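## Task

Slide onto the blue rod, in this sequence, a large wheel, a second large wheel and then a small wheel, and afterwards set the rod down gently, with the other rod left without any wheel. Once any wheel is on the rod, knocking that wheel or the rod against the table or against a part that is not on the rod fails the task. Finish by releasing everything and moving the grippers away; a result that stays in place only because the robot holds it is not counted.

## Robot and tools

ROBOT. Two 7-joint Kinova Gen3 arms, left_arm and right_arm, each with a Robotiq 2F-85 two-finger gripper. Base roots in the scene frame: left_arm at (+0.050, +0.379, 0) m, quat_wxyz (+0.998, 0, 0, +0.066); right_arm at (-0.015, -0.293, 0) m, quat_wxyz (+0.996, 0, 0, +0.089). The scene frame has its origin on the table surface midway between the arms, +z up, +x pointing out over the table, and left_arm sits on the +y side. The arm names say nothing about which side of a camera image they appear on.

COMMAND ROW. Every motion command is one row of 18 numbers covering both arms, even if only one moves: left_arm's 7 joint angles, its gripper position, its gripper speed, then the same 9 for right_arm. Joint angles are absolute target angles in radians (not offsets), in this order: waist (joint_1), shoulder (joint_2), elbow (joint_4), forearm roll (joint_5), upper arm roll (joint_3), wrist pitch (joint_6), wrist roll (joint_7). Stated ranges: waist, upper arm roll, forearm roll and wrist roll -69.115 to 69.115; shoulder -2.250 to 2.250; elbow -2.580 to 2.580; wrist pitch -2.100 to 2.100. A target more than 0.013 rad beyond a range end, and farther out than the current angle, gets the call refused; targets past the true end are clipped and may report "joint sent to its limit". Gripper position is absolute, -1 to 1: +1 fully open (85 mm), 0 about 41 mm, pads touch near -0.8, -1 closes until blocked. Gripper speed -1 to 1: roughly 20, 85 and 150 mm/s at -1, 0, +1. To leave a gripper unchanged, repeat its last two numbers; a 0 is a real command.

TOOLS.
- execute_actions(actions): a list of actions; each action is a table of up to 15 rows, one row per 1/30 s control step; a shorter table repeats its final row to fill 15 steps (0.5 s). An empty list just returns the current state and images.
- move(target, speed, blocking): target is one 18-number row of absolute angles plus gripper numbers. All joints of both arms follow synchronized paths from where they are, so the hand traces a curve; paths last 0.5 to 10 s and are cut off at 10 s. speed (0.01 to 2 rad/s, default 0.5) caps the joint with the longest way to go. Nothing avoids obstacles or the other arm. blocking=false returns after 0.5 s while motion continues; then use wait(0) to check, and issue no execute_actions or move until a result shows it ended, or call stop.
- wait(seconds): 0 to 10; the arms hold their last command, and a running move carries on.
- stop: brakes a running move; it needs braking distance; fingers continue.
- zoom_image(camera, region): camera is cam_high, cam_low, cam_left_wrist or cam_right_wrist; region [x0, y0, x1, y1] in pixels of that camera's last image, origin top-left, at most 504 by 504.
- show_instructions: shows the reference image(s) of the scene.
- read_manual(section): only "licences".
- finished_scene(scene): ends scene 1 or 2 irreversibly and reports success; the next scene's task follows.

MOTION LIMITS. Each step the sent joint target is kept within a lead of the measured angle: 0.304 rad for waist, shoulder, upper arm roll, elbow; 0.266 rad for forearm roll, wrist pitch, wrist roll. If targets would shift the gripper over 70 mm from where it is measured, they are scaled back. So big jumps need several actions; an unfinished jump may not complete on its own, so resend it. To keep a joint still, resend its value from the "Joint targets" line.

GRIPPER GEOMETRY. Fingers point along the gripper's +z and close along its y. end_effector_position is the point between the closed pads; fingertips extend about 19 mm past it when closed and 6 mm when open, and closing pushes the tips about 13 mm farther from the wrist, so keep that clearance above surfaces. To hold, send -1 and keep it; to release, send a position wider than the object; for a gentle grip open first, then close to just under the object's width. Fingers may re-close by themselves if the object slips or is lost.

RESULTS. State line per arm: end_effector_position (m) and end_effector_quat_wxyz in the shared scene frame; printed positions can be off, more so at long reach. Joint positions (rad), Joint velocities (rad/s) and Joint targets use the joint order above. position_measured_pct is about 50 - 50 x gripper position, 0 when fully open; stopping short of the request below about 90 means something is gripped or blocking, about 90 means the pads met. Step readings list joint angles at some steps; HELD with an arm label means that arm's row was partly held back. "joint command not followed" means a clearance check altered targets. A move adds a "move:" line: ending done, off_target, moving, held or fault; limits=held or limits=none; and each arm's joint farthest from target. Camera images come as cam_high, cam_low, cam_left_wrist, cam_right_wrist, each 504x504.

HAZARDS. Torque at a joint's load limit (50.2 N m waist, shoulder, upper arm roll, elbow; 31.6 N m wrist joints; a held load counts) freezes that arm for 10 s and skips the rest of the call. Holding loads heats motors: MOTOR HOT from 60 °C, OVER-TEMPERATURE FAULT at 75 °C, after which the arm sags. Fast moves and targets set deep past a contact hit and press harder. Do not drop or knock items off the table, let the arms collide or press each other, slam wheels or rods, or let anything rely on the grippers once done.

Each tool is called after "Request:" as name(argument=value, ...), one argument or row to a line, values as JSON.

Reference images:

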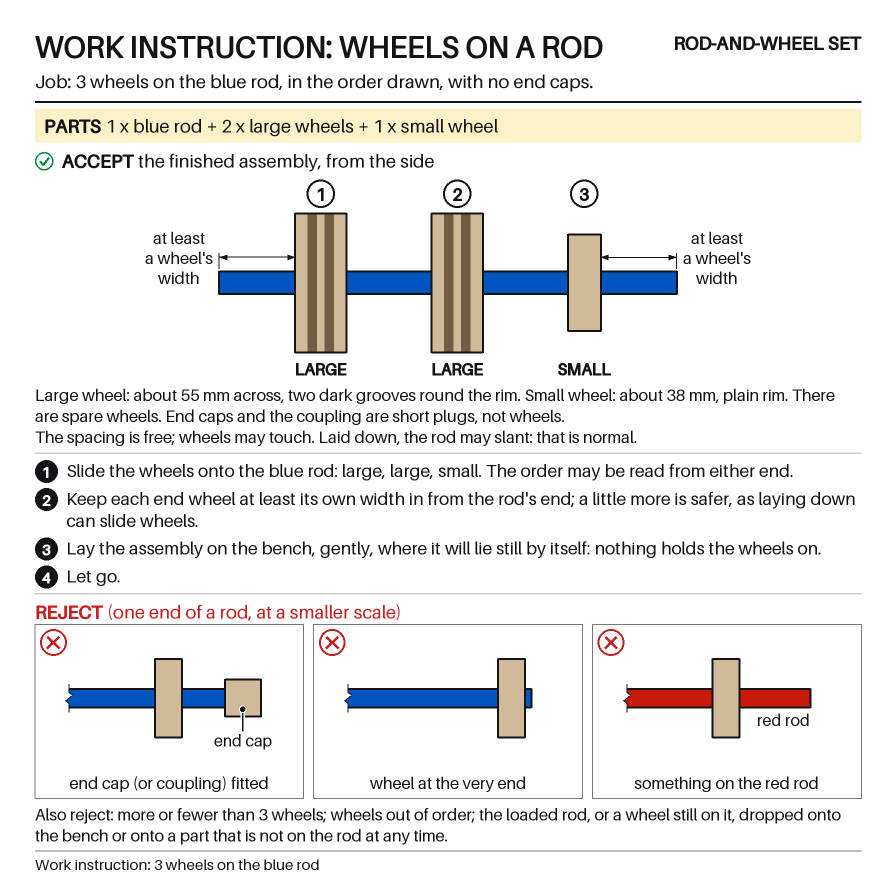

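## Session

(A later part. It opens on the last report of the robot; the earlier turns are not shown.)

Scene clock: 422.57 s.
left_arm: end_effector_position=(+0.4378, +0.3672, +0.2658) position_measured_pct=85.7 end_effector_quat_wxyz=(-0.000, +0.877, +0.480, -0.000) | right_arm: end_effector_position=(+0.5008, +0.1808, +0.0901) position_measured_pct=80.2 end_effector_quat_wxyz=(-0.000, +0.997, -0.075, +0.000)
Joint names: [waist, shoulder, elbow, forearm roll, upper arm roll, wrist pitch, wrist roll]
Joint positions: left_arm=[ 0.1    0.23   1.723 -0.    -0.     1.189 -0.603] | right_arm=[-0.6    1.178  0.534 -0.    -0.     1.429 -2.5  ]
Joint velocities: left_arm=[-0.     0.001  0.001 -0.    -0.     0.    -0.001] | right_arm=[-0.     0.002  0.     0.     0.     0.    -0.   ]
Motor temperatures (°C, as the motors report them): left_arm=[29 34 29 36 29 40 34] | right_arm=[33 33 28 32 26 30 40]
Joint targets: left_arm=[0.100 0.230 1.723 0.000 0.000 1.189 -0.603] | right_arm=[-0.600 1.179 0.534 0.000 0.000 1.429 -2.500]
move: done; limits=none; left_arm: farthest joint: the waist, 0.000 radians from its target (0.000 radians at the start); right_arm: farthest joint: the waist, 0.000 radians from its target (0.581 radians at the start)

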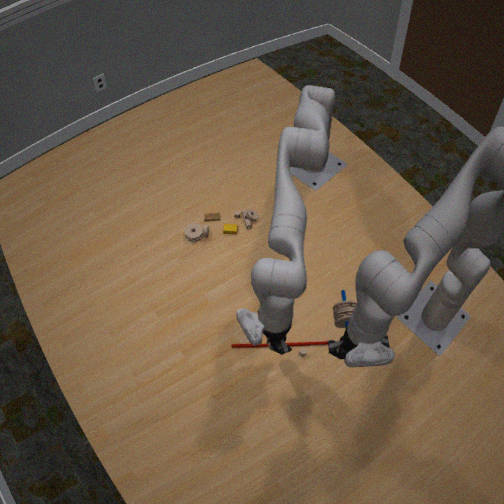

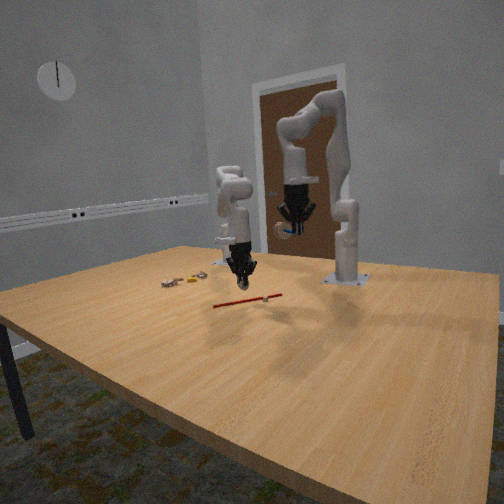

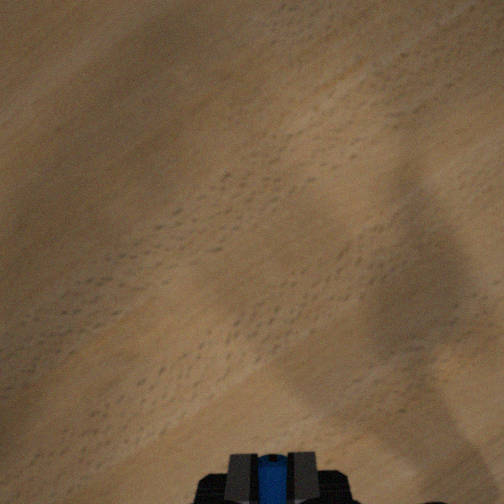

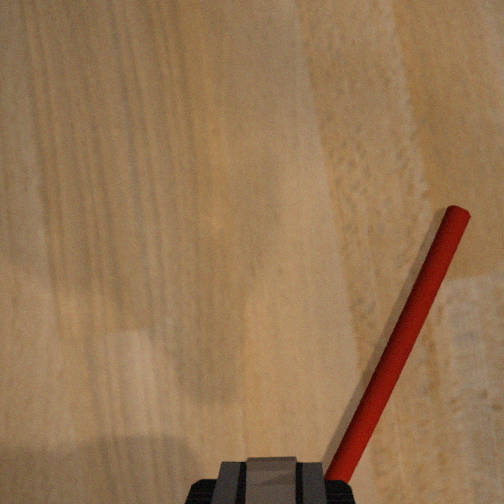

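Request:
wait(
  seconds=0,
)

Request:
zoom_image(
  camera="cam_high",
  region=[200,290,400,400],
)

Scene clock: 423.77 s.
left_arm: end_effector_position=(+0.4378, +0.3672, +0.2658) position_measured_pct=85.7 end_effector_quat_wxyz=(-0.000, +0.877, +0.480, -0.000) | right_arm: end_effector_position=(+0.5007, +0.1808, +0.0900) position_measured_pct=80.2 end_effector_quat_wxyz=(+0.000, +0.997, -0.075, -0.000)
Joint names: [waist, shoulder, elbow, forearm roll, upper arm roll, wrist pitch, wrist roll]
Joint positions: left_arm=[ 0.1    0.23   1.723 -0.    -0.     1.189 -0.603] | right_arm=[-0.6    1.179  0.534 -0.     0.     1.429 -2.5  ]
Joint velocities: left_arm=[-0.001  0.    -0.    -0.     0.    -0.     0.   ] | right_arm=[ 0.     0.     0.001  0.     0.    -0.    -0.   ]
Motor temperatures (°C, as the motors report them): left_arm=[29 34 29 36 29 40 34] | right_arm=[33 33 28 32 26 30 40]
Joint targets: left_arm=[0.100 0.230 1.723 0.000 0.000 1.189 -0.603] | right_arm=[-0.600 1.179 0.534 0.000 0.000 1.429 -2.500]

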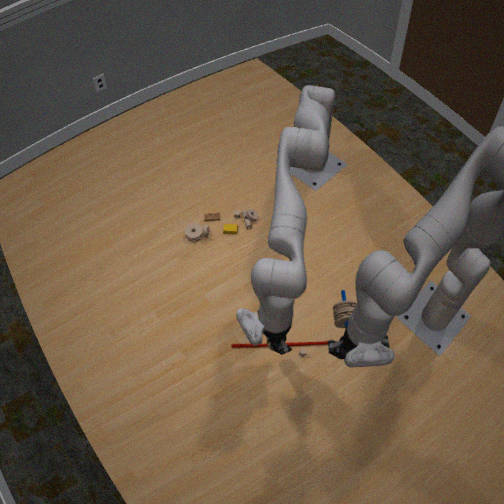

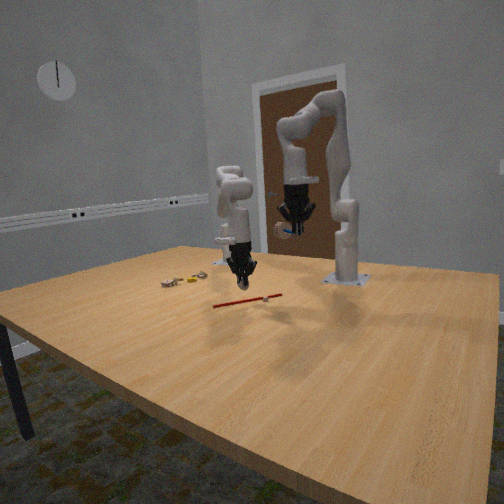

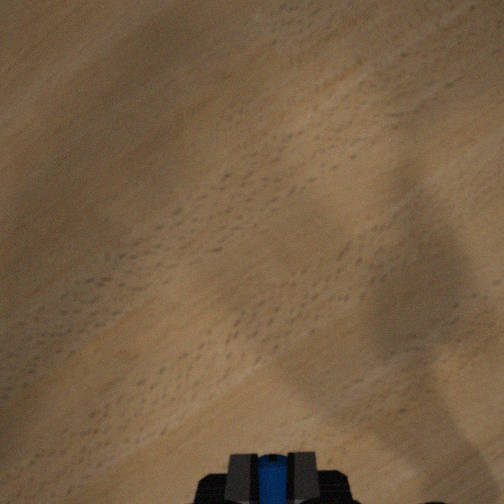

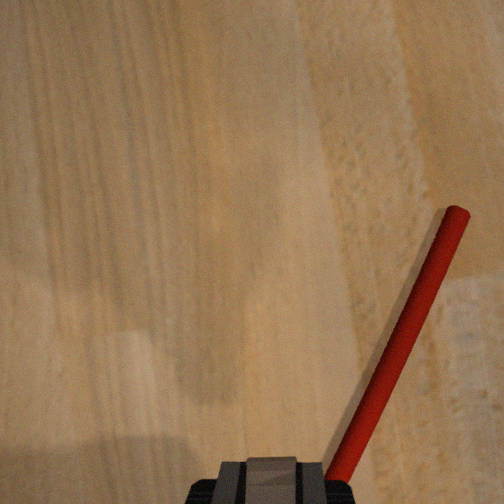

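Region (200, 290, 400, 400) of cam_high's 504x504 image, scaled by 2.520, with more detail than that image has; it fills the top 277 rows of this view, and the rest is white.

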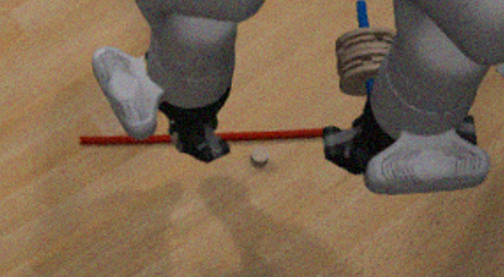

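Request:
zoom_image(
  camera="cam_low",
  region=[200,230,300,320],
)

Request:
zoom_image(
  camera="cam_high",
  region=[240,310,320,380],
)

Region (200, 230, 300, 320) of cam_low's 504x504 image, scaled by 5.040, with more detail than that image has; it fills the top 454 rows of this view, and the rest is white.

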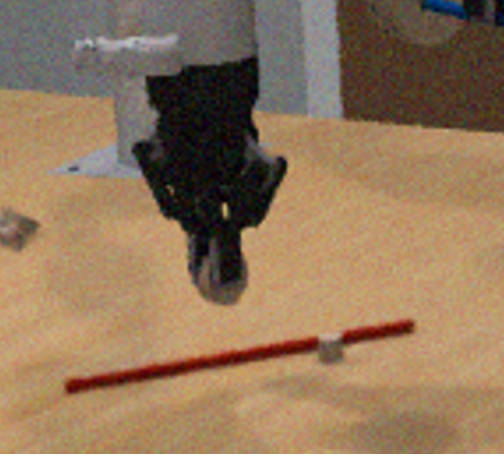

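Region (240, 310, 320, 380) of cam_high's 504x504 image, scaled by 6.300, with more detail than that image has; it fills the top 441 rows of this view, and the rest is white.

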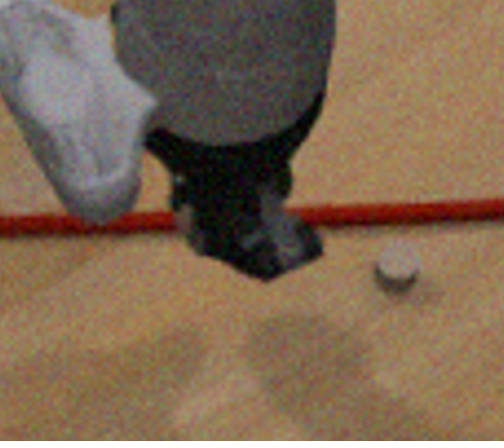

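Request:
move(
  target=[0.0997,0.23,1.7229,0,0,1.1887,-0.6032,-1,0,-0.30,0.7189,1.5836,0,0,0.8391,-2.67,-1,-0.3],
  speed=0.9,
)

Request:
move(
  target=[0.0997,0.23,1.7229,0,0,1.1887,-0.6032,-1,0,-0.30,0.8035,1.6145,0,0,0.7236,-2.67,-1,-0.3],
  speed=0.08,
)

Scene clock: 450.57 s.
left_arm: end_effector_position=(+0.4378, +0.3672, +0.2658) position_measured_pct=85.7 end_effector_quat_wxyz=(-0.000, +0.877, +0.480, -0.000) | right_arm: end_effector_position=(+0.4499, -0.0798, +0.0800) position_measured_pct=80.2 end_effector_quat_wxyz=(+0.000, +0.952, -0.305, -0.000)
Joint names: [waist, shoulder, elbow, forearm roll, upper arm roll, wrist pitch, wrist roll]
Joint positions: left_arm=[ 0.1    0.23   1.723 -0.    -0.     1.189 -0.603] | right_arm=[-0.3    0.719  1.584  0.     0.     0.839 -2.67 ]
Joint velocities: left_arm=[-0. -0. -0.  0.  0.  0.  0.] | right_arm=[ 0.002 -0.003  0.001  0.    -0.     0.    -0.   ]
Motor temperatures (°C, as the motors report them): left_arm=[29 34 29 36 29 40 34] | right_arm=[33 33 28 32 26 30 40]
Joint targets: left_arm=[0.100 0.230 1.723 0.000 0.000 1.189 -0.603] | right_arm=[-0.300 0.719 1.584 0.000 0.000 0.839 -2.670]
move: done; limits=none; left_arm: farthest joint: the waist, 0.000 radians from its target (0.000 radians at the start); right_arm: farthest joint: the waist, 0.000 radians from its target (0.300 radians at the start)

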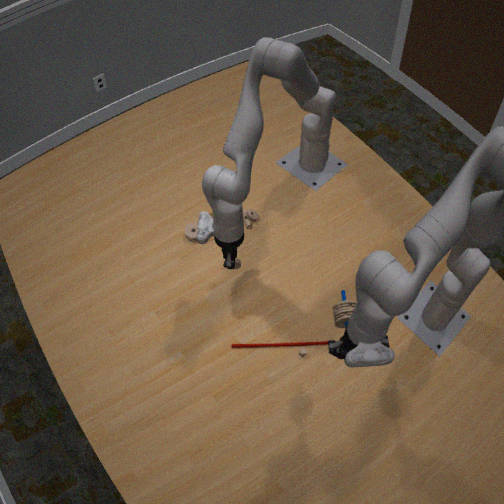

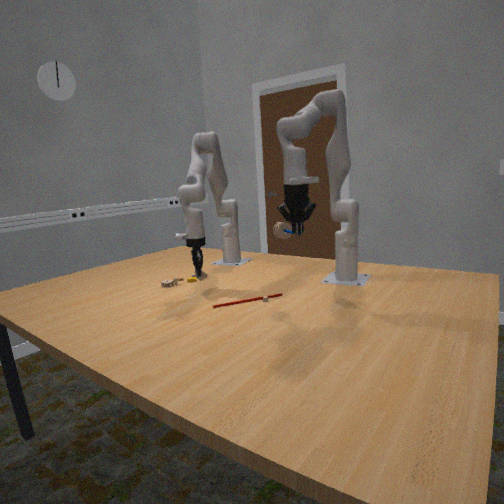

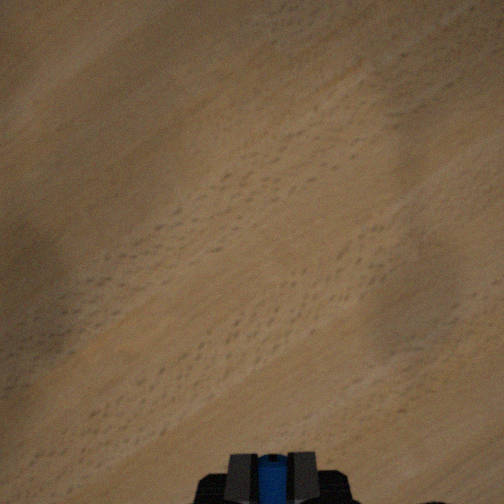

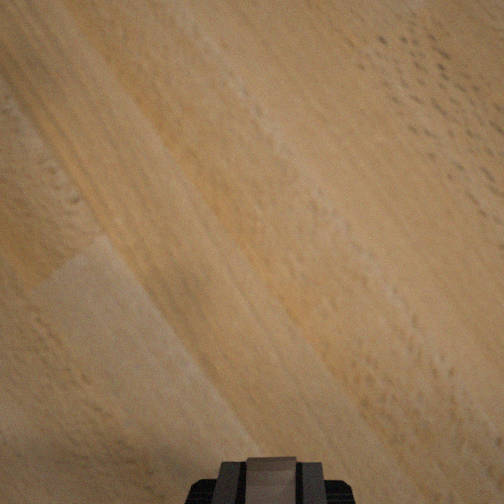

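Scene clock: 452.30 s.
left_arm: end_effector_position=(+0.4378, +0.3672, +0.2658) position_measured_pct=85.7 end_effector_quat_wxyz=(-0.000, +0.877, +0.480, -0.000) | right_arm: end_effector_position=(+0.4505, -0.0797, +0.0354) position_measured_pct=80.2 end_effector_quat_wxyz=(-0.001, +0.952, -0.305, +0.001)
Joint names: [waist, shoulder, elbow, forearm roll, upper arm roll, wrist pitch, wrist roll]
Joint positions: left_arm=[ 0.1    0.23   1.723 -0.    -0.     1.189 -0.603] | right_arm=[-0.3    0.793  1.615 -0.     0.     0.73  -2.67 ]
Joint velocities: left_arm=[ 0.     0.001  0.    -0.     0.     0.     0.   ] | right_arm=[-0.    -0.    -0.002  0.    -0.    -0.001  0.   ]
Motor temperatures (°C, as the motors report them): left_arm=[29 34 29 36 29 40 34] | right_arm=[33 33 28 32 26 30 40]
Joint targets: left_arm=[0.100 0.230 1.723 0.000 0.000 1.189 -0.603] | right_arm=[-0.300 0.803 1.614 0.000 0.000 0.724 -2.670]
move: off_target (right_arm); limits=none; left_arm: farthest joint: the waist, 0.000 radians from its target (0.000 radians at the start); right_arm: farthest joint: the shoulder, 0.011 radians from its target (0.084 radians at the start)

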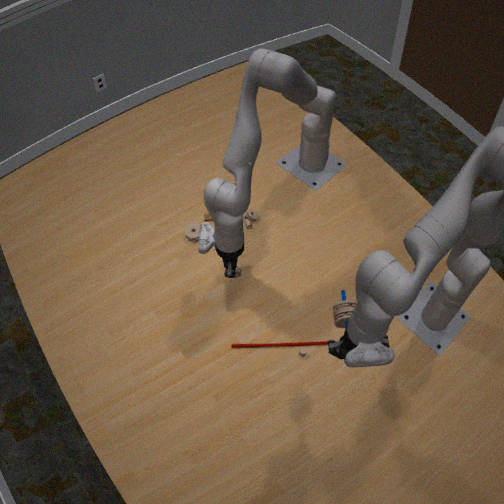

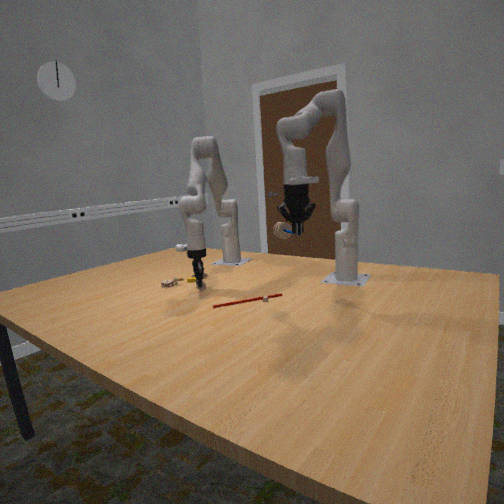

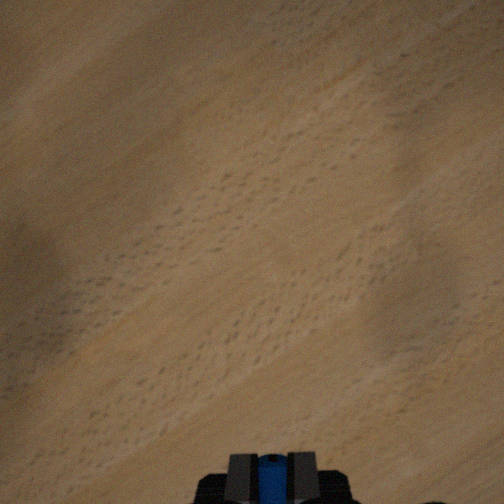

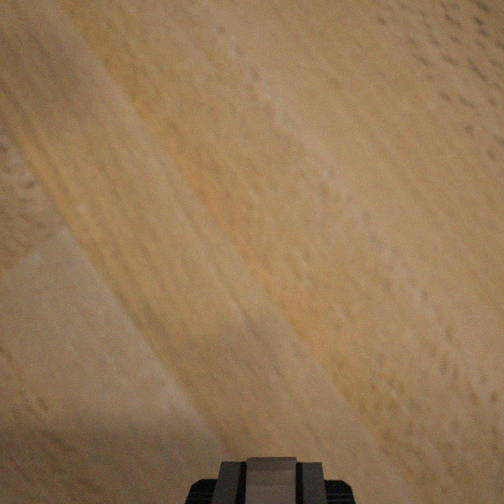

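Request:
execute_actions(
  actions=[
    [[0.0997,0.23,1.7229,0,0,1.1887,-0.6032,-1,0,-0.30,0.795,1.6145,0,0,0.730,-2.67,0.2,-0.5]],
    [[0.0997,0.23,1.7229,0,0,1.1887,-0.6032,-1,0,-0.30,0.795,1.6145,0,0,0.730,-2.67,0.2,-0.5]],
  ],
)

Request:
move(
  target=[0.0997,0.23,1.7229,0,0,1.1887,-0.6032,-1,0,-0.30,0.7189,1.5836,0,0,0.8391,-2.67,0.2,0],
  speed=0.2,
)

Scene clock: 458.43 s.
left_arm: end_effector_position=(+0.4378, +0.3672, +0.2658) position_measured_pct=85.7 end_effector_quat_wxyz=(-0.000, +0.877, +0.480, -0.000) | right_arm: end_effector_position=(+0.4501, -0.0798, +0.0344) position_measured_pct=40.1 end_effector_quat_wxyz=(-0.001, +0.952, -0.305, +0.001)
Joint names: [waist, shoulder, elbow, forearm roll, upper arm roll, wrist pitch, wrist roll]
Joint positions: left_arm=[ 0.1    0.23   1.723 -0.    -0.     1.189 -0.603] | right_arm=[-0.3    0.795  1.614  0.     0.     0.73  -2.67 ]
Joint velocities: left_arm=[ 0.    -0.    -0.     0.001  0.    -0.    -0.   ] | right_arm=[ 0.    -0.    -0.002  0.001 -0.     0.    -0.   ]
Motor temperatures (°C, as the motors report them): left_arm=[29 34 29 36 29 40 34] | right_arm=[33 33 28 32 26 30 40]
Joint targets: left_arm=[0.100 0.230 1.723 0.000 0.000 1.189 -0.603] | right_arm=[-0.300 0.795 1.614 0.000 0.000 0.730 -2.670]
Step readings (joint positions; steps 1 to 15: 1st action; 16 to 30: 2nd action):
0: left_arm=[0.100 0.230 1.723 -0.000 -0.000 1.189 -0.603] | right_arm=[-0.300 0.793 1.615 -0.000 0.000 0.730 -2.670]
1: left_arm=[0.100 0.230 1.723 -0.000 -0.000 1.189 -0.603] | right_arm=[-0.300 0.792 1.615 -0.000 0.000 0.730 -2.670]
2: left_arm=[0.100 0.230 1.723 -0.000 -0.000 1.189 -0.603] | right_arm=[-0.300 0.791 1.615 -0.000 0.000 0.729 -2.670]
4: left_arm=[0.100 0.230 1.723 -0.000 -0.000 1.189 -0.603] | right_arm=[-0.300 0.791 1.614 -0.000 -0.000 0.729 -2.670]
8: left_arm=[0.100 0.230 1.723 -0.000 -0.000 1.189 -0.603] | right_arm=[-0.300 0.794 1.615 -0.000 -0.000 0.730 -2.670]
15: left_arm=[0.100 0.230 1.723 -0.000 -0.000 1.189 -0.603] | right_arm=[-0.300 0.795 1.615 -0.000 -0.000 0.730 -2.670]
16: left_arm=[0.100 0.230 1.723 -0.000 -0.000 1.189 -0.603] | right_arm=[-0.300 0.795 1.615 0.000 -0.000 0.730 -2.670]
17: left_arm=[0.100 0.230 1.723 -0.000 -0.000 1.189 -0.603] | right_arm=[-0.300 0.795 1.615 -0.000 -0.000 0.730 -2.670]
19: left_arm=[0.100 0.230 1.723 -0.000 -0.000 1.189 -0.603] | right_arm=[-0.300 0.795 1.615 0.000 -0.000 0.730 -2.670]
23: left_arm=[0.100 0.230 1.723 -0.000 -0.000 1.189 -0.603] | right_arm=[-0.300 0.795 1.614 -0.000 0.000 0.730 -2.670]
30: Joint positions above

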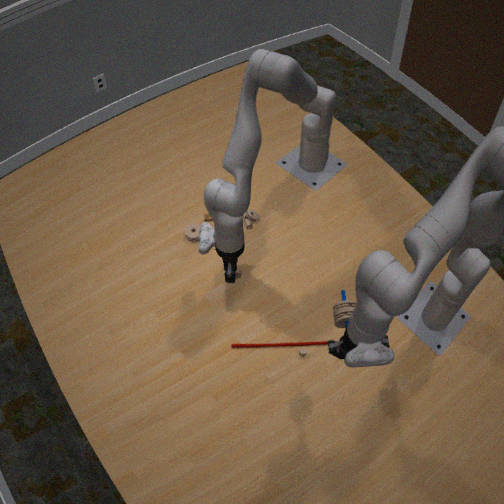

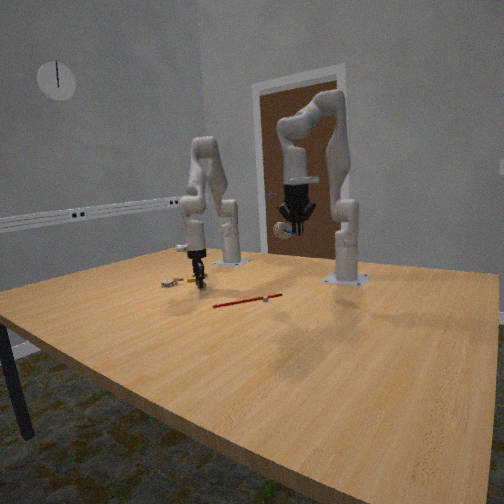

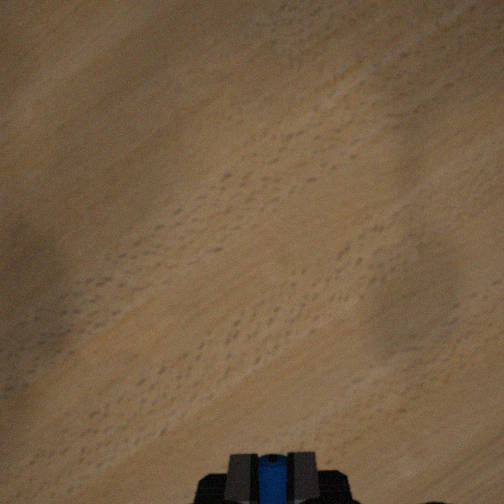

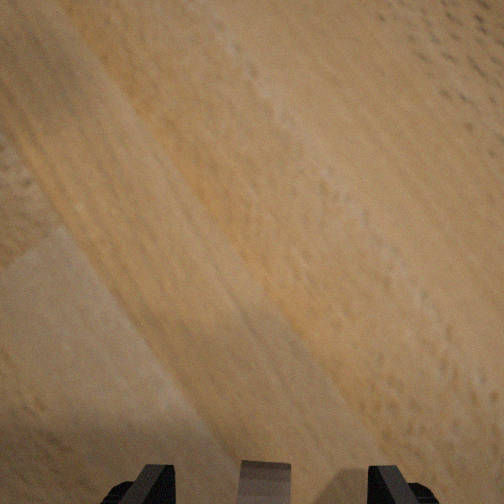

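Scene clock: 459.33 s.
left_arm: end_effector_position=(+0.4378, +0.3672, +0.2658) position_measured_pct=85.7 end_effector_quat_wxyz=(-0.000, +0.877, +0.480, -0.000) | right_arm: end_effector_position=(+0.4500, -0.0799, +0.0800) position_measured_pct=40.1 end_effector_quat_wxyz=(+0.000, +0.952, -0.305, -0.000)
Joint names: [waist, shoulder, elbow, forearm roll, upper arm roll, wrist pitch, wrist roll]
Joint positions: left_arm=[ 0.1    0.23   1.723 -0.    -0.     1.189 -0.603] | right_arm=[-0.3    0.719  1.584 -0.     0.     0.839 -2.67 ]
Joint velocities: left_arm=[-0.001  0.001 -0.    -0.001 -0.    -0.     0.   ] | right_arm=[-0.    -0.003  0.    -0.    -0.     0.    -0.   ]
Motor temperatures (°C, as the motors report them): left_arm=[29 34 29 36 29 40 34] | right_arm=[33 33 28 32 26 30 40]
Joint targets: left_arm=[0.100 0.230 1.723 0.000 0.000 1.189 -0.603] | right_arm=[-0.300 0.719 1.584 0.000 0.000 0.839 -2.670]
move: done; limits=none; left_arm: farthest joint: the waist, 0.000 radians from its target (0.000 radians at the start); right_arm: farthest joint: the waist, 0.000 radians from its target (0.000 radians at the start)

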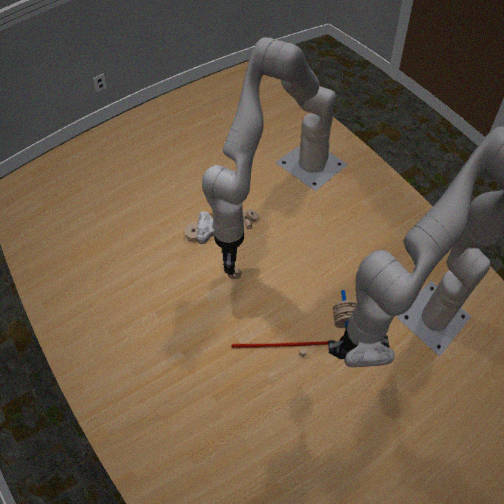

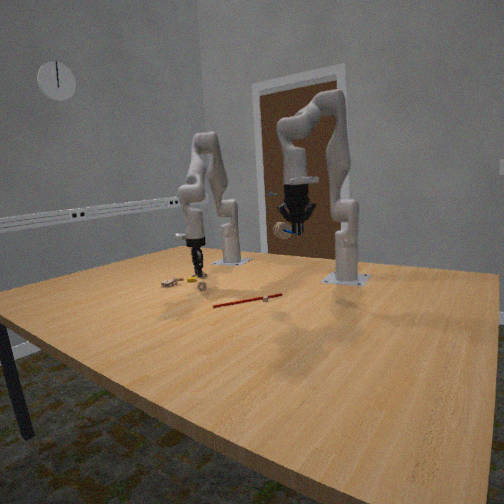

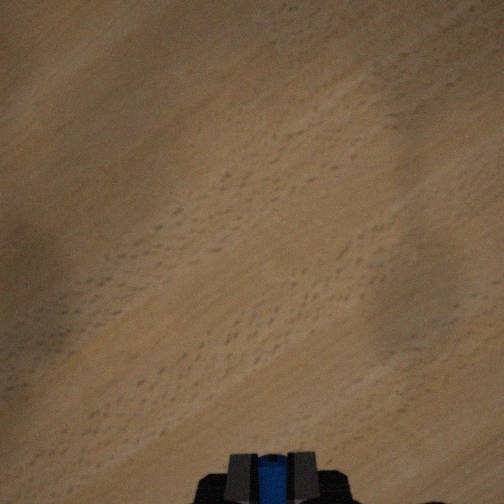

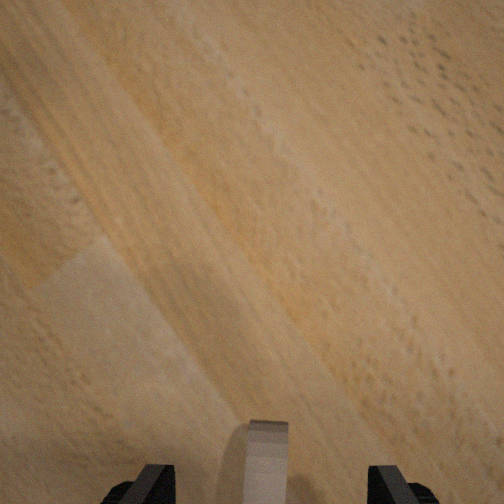

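Request:
move(
  target=[0.0997,0.23,1.7229,0,0,1.1887,-0.6032,-1,0,-0.3123,0.7127,1.5975,0,0,0.8314,-1.1115,0.2,0],
  speed=1.0,
)

Scene clock: 483.57 s.
left_arm: end_effector_position=(+0.4378, +0.3672, +0.2658) position_measured_pct=85.7 end_effector_quat_wxyz=(-0.000, +0.877, +0.480, -0.000) | right_arm: end_effector_position=(+0.4442, -0.0758, +0.0800) position_measured_pct=40.1 end_effector_quat_wxyz=(+0.000, +0.889, +0.457, -0.000)
Joint names: [waist, shoulder, elbow, forearm roll, upper arm roll, wrist pitch, wrist roll]
Joint positions: left_arm=[ 0.1    0.23   1.723 -0.    -0.     1.189 -0.603] | right_arm=[-0.312  0.713  1.597  0.     0.     0.831 -1.112]
Joint velocities: left_arm=[-0.001  0.    -0.     0.     0.     0.001 -0.   ] | right_arm=[-0.    -0.     0.002 -0.    -0.     0.     0.   ]
Motor temperatures (°C, as the motors report them): left_arm=[29 34 29 36 29 40 34] | right_arm=[33 34 28 32 26 30 40]
Joint targets: left_arm=[0.100 0.230 1.723 0.000 0.000 1.189 -0.603] | right_arm=[-0.312 0.713 1.597 0.000 0.000 0.831 -1.111]
move: done; limits=none; left_arm: farthest joint: the waist, 0.000 radians from its target (0.000 radians at the start); right_arm: farthest joint: the waist, 0.000 radians from its target (0.012 radians at the start)

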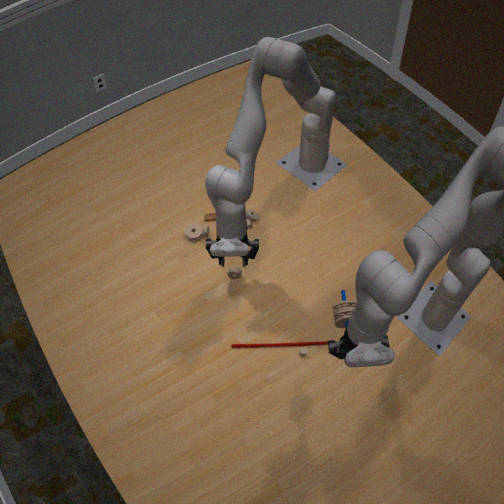

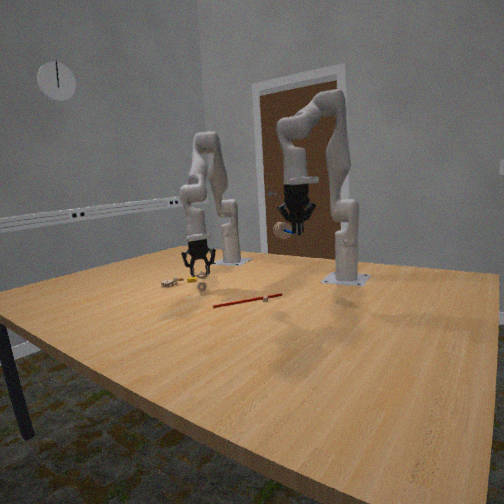

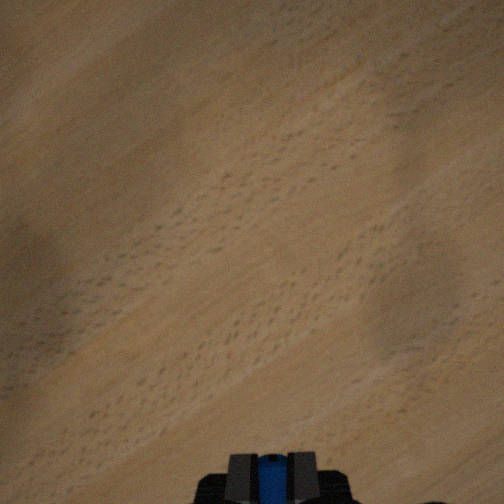

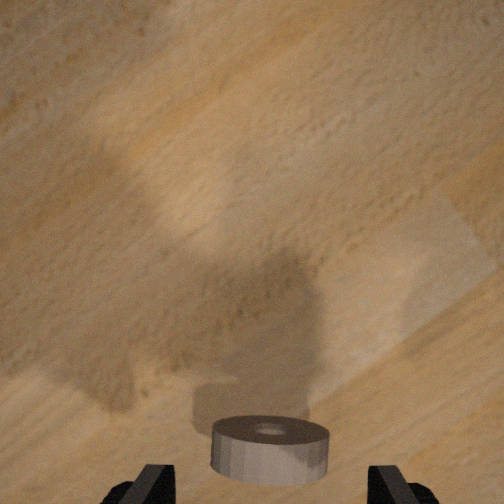

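Request:
move(
  target=[0.0997,0.23,1.7229,0,0,1.1887,-0.6032,-1,0,-0.315,0.8145,1.6211,0,0,0.706,-1.114,0.2,0],
  speed=0.15,
)

Request:
execute_actions(
  actions=[
    [[0.0997,0.23,1.7229,0,0,1.1887,-0.6032,-1,0,-0.315,0.8145,1.6211,0,0,0.706,-1.114,-1,-0.5]],
    [[0.0997,0.23,1.7229,0,0,1.1887,-0.6032,-1,0,-0.315,0.8145,1.6211,0,0,0.706,-1.114,-1,-0.5]],
  ],
)

Scene clock: 488.20 s.
left_arm: end_effector_position=(+0.4378, +0.3672, +0.2658) position_measured_pct=85.7 end_effector_quat_wxyz=(-0.000, +0.877, +0.480, -0.000) | right_arm: end_effector_position=(+0.4459, -0.0733, +0.0232) position_measured_pct=40.1 end_effector_quat_wxyz=(-0.000, +0.889, +0.458, +0.000)
Joint names: [waist, shoulder, elbow, forearm roll, upper arm roll, wrist pitch, wrist roll]
Joint positions: left_arm=[ 0.1    0.23   1.723 -0.    -0.     1.189 -0.603] | right_arm=[-0.315  0.814  1.621  0.    -0.     0.706 -1.114]
Joint velocities: left_arm=[-0.    -0.     0.     0.002  0.     0.001  0.   ] | right_arm=[-0.     0.002  0.002 -0.     0.    -0.    -0.   ]
Motor temperatures (°C, as the motors report them): left_arm=[29 34 29 36 29 40 34] | right_arm=[33 34 28 32 26 30 40]
Joint targets: left_arm=[0.100 0.230 1.723 0.000 0.000 1.189 -0.603] | right_arm=[-0.315 0.814 1.621 0.000 0.000 0.706 -1.114]
move: done; limits=none; left_arm: farthest joint: the waist, 0.000 radians from its target (0.000 radians at the start); right_arm: farthest joint: the waist, 0.000 radians from its target (0.003 radians at the start)

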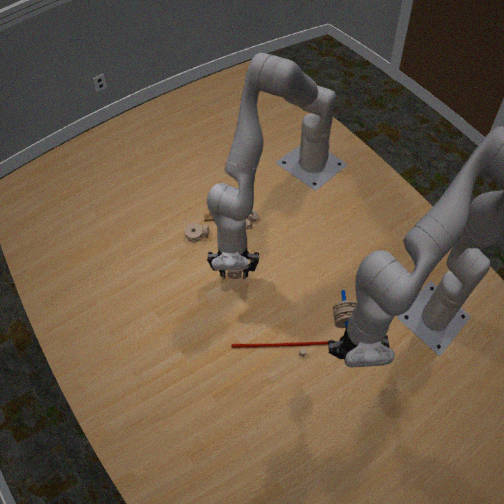

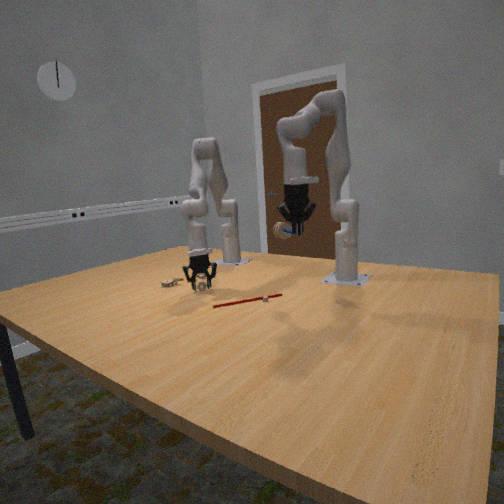

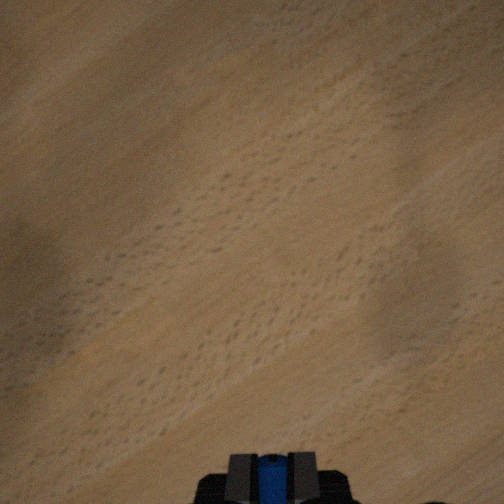

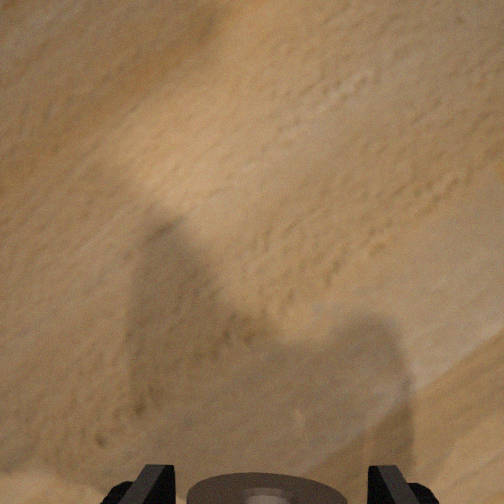

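Scene clock: 489.20 s.
left_arm: end_effector_position=(+0.4378, +0.3672, +0.2658) position_measured_pct=85.7 end_effector_quat_wxyz=(-0.000, +0.877, +0.480, -0.000) | right_arm: end_effector_position=(+0.4460, -0.0732, +0.0237) position_measured_pct=56.0 end_effector_quat_wxyz=(-0.000, +0.889, +0.458, +0.000)
Joint names: [waist, shoulder, elbow, forearm roll, upper arm roll, wrist pitch, wrist roll]
Joint positions: left_arm=[ 0.1    0.23   1.723 -0.    -0.     1.189 -0.603] | right_arm=[-0.315  0.813  1.621 -0.    -0.     0.707 -1.114]
Joint velocities: left_arm=[ 0.    -0.     0.     0.001 -0.     0.     0.   ] | right_arm=[ 0.     0.    -0.002 -0.001  0.    -0.    -0.   ]
Motor temperatures (°C, as the motors report them): left_arm=[29 34 29 36 29 40 34] | right_arm=[33 34 28 32 26 30 40]
Joint targets: left_arm=[0.100 0.230 1.723 0.000 0.000 1.189 -0.603] | right_arm=[-0.315 0.814 1.621 0.000 0.000 0.706 -1.114]
Step readings (joint positions; steps 1 to 15: 1st action; 16 to 30: 2nd action):
0: left_arm=[0.100 0.230 1.723 -0.000 -0.000 1.189 -0.603] | right_arm=[-0.315 0.814 1.621 0.000 -0.000 0.706 -1.114]
1: left_arm=[0.100 0.230 1.723 -0.000 -0.000 1.189 -0.603] | right_arm=[-0.315 0.814 1.621 0.000 -0.000 0.706 -1.114]
2: left_arm=[0.100 0.230 1.723 -0.000 -0.000 1.189 -0.603] | right_arm=[-0.315 0.814 1.621 0.000 -0.000 0.706 -1.114]
4: left_arm=[0.100 0.230 1.723 -0.000 -0.000 1.189 -0.603] | right_arm=[-0.315 0.814 1.621 0.000 -0.000 0.706 -1.114]
8: left_arm=[0.100 0.230 1.723 -0.000 -0.000 1.189 -0.603] | right_arm=[-0.315 0.814 1.621 -0.000 -0.000 0.706 -1.114]
15: left_arm=[0.100 0.230 1.723 -0.000 -0.000 1.189 -0.603] | right_arm=[-0.315 0.813 1.621 -0.000 0.000 0.707 -1.114]
16: left_arm=[0.100 0.230 1.723 -0.000 -0.000 1.189 -0.603] | right_arm=[-0.315 0.813 1.621 -0.000 0.000 0.707 -1.114]
17: left_arm=[0.100 0.230 1.723 -0.000 -0.000 1.189 -0.603] | right_arm=[-0.315 0.813 1.621 -0.000 0.000 0.707 -1.114]
19: left_arm=[0.100 0.230 1.723 -0.000 -0.000 1.189 -0.603] | right_arm=[-0.315 0.813 1.621 -0.000 0.000 0.707 -1.114]
23: left_arm=[0.100 0.230 1.723 -0.000 -0.000 1.189 -0.603] | right_arm=[-0.315 0.813 1.621 -0.000 -0.000 0.707 -1.114]
30: Joint positions above

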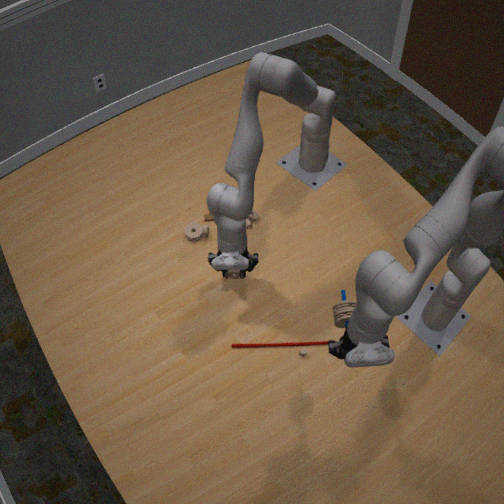

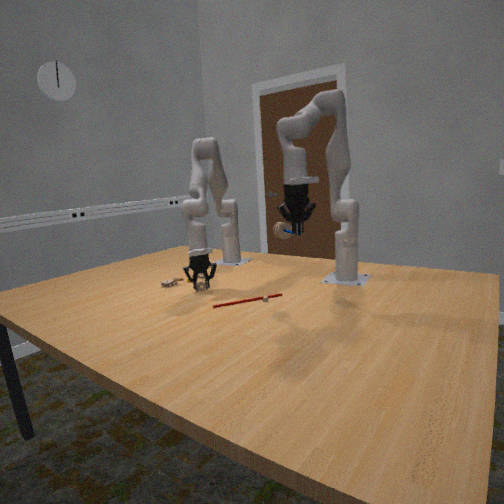

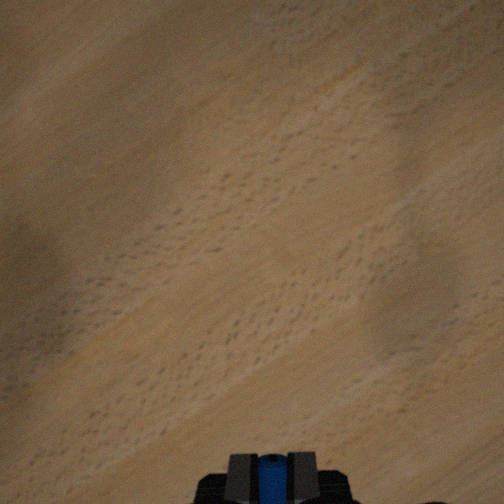

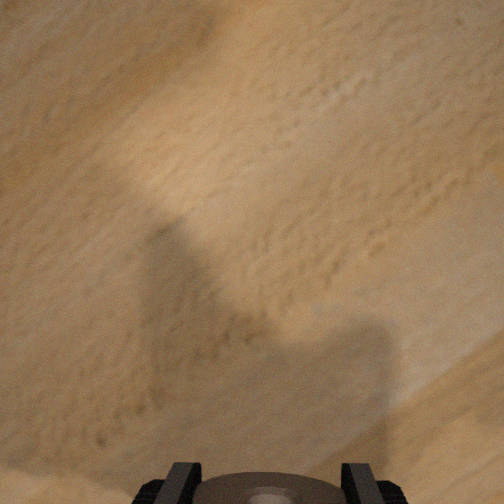

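Request:
move(
  target=[0.0997,0.23,1.7229,0,0,1.1887,-0.6032,-1,0,-0.8263,0.6918,1.0116,0,0,1.4382,-1.5708,-1,-0.5],
  speed=0.7,
)

Request:
zoom_image(
  camera="cam_high",
  region=[290,240,400,340],
)

Request:
zoom_image(
  camera="cam_low",
  region=[240,190,320,250],
)

Scene clock: 499.00 s.
left_arm: end_effector_position=(+0.4378, +0.3672, +0.2658) position_measured_pct=85.7 end_effector_quat_wxyz=(-0.000, +0.877, +0.480, -0.000) | right_arm: end_effector_position=(+0.3170, +0.1831, +0.2560) position_measured_pct=56.0 end_effector_quat_wxyz=(-0.000, +0.876, +0.481, +0.000)
Joint names: [waist, shoulder, elbow, forearm roll, upper arm roll, wrist pitch, wrist roll]
Joint positions: left_arm=[ 0.1    0.23   1.723 -0.    -0.     1.189 -0.603] | right_arm=[-0.826  0.692  1.012 -0.    -0.     1.438 -1.571]
Joint velocities: left_arm=[-0.    -0.001  0.     0.     0.     0.    -0.   ] | right_arm=[-0.003  0.001 -0.     0.     0.     0.     0.   ]
Motor temperatures (°C, as the motors report them): left_arm=[29 34 29 36 29 40 34] | right_arm=[33 34 28 32 26 30 40]
Joint targets: left_arm=[0.100 0.230 1.723 0.000 0.000 1.189 -0.603] | right_arm=[-0.826 0.692 1.012 0.000 0.000 1.438 -1.571]
move: done; limits=none; left_arm: farthest joint: the waist, 0.000 radians from its target (0.000 radians at the start); right_arm: farthest joint: the waist, 0.000 radians from its target (0.511 radians at the start)

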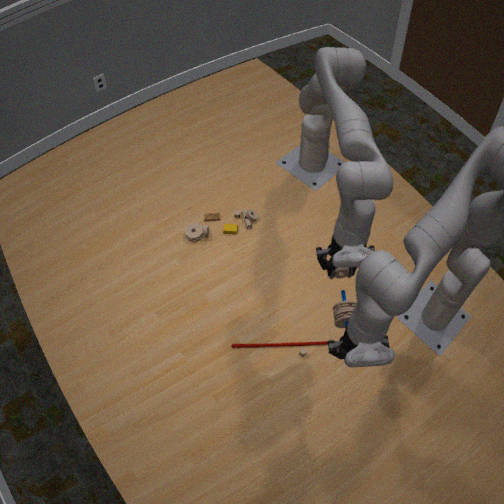

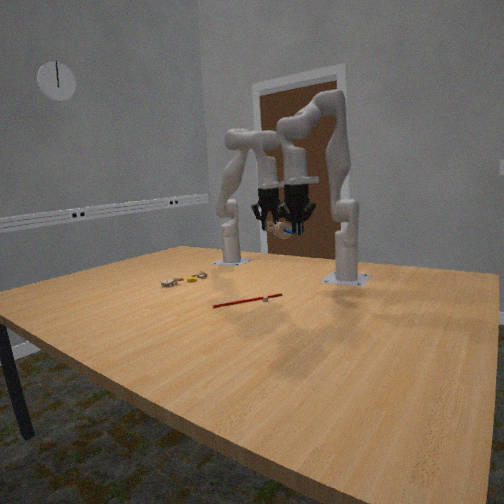

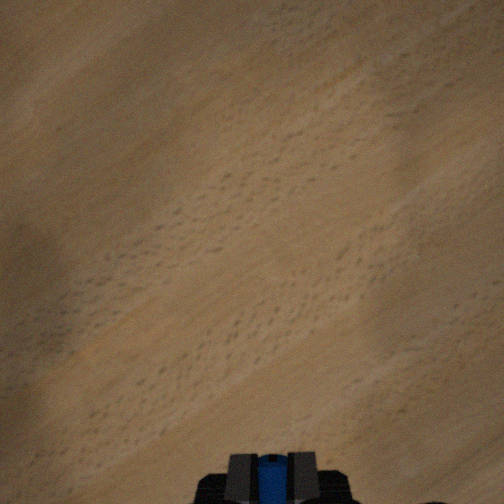

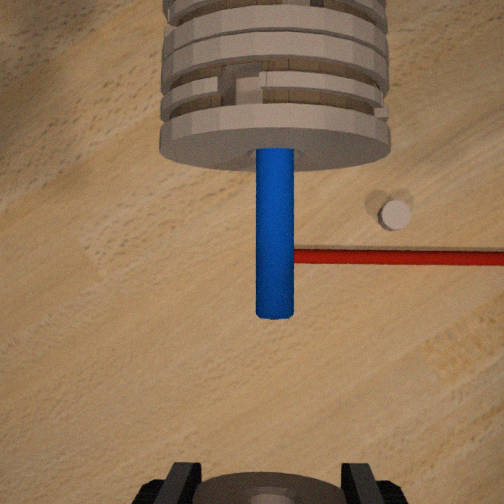

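Region (290, 240, 400, 340) of cam_high's 504x504 image, scaled by 4.582, with more detail than that image has; it fills the top 458 rows of this view, and the rest is white.

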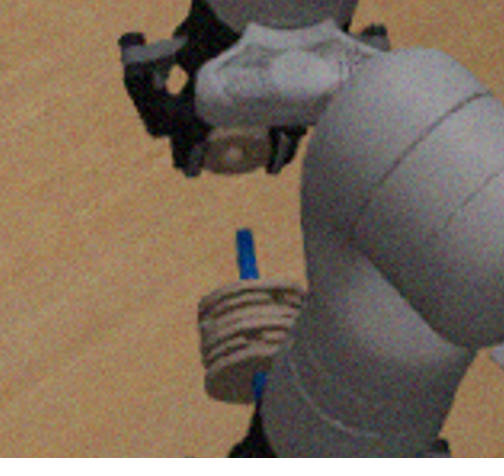

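Region (240, 190, 320, 250) of cam_low's 504x504 image, scaled by 6.300, with more detail than that image has; it fills the top 378 rows of this view, and the rest is white.

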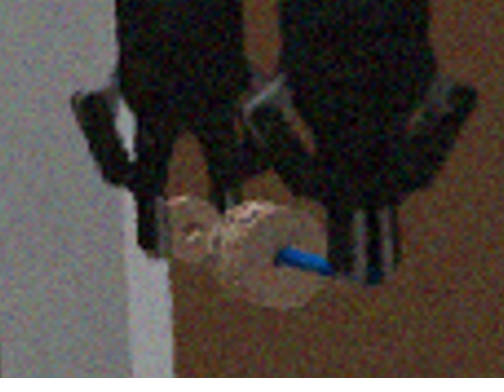

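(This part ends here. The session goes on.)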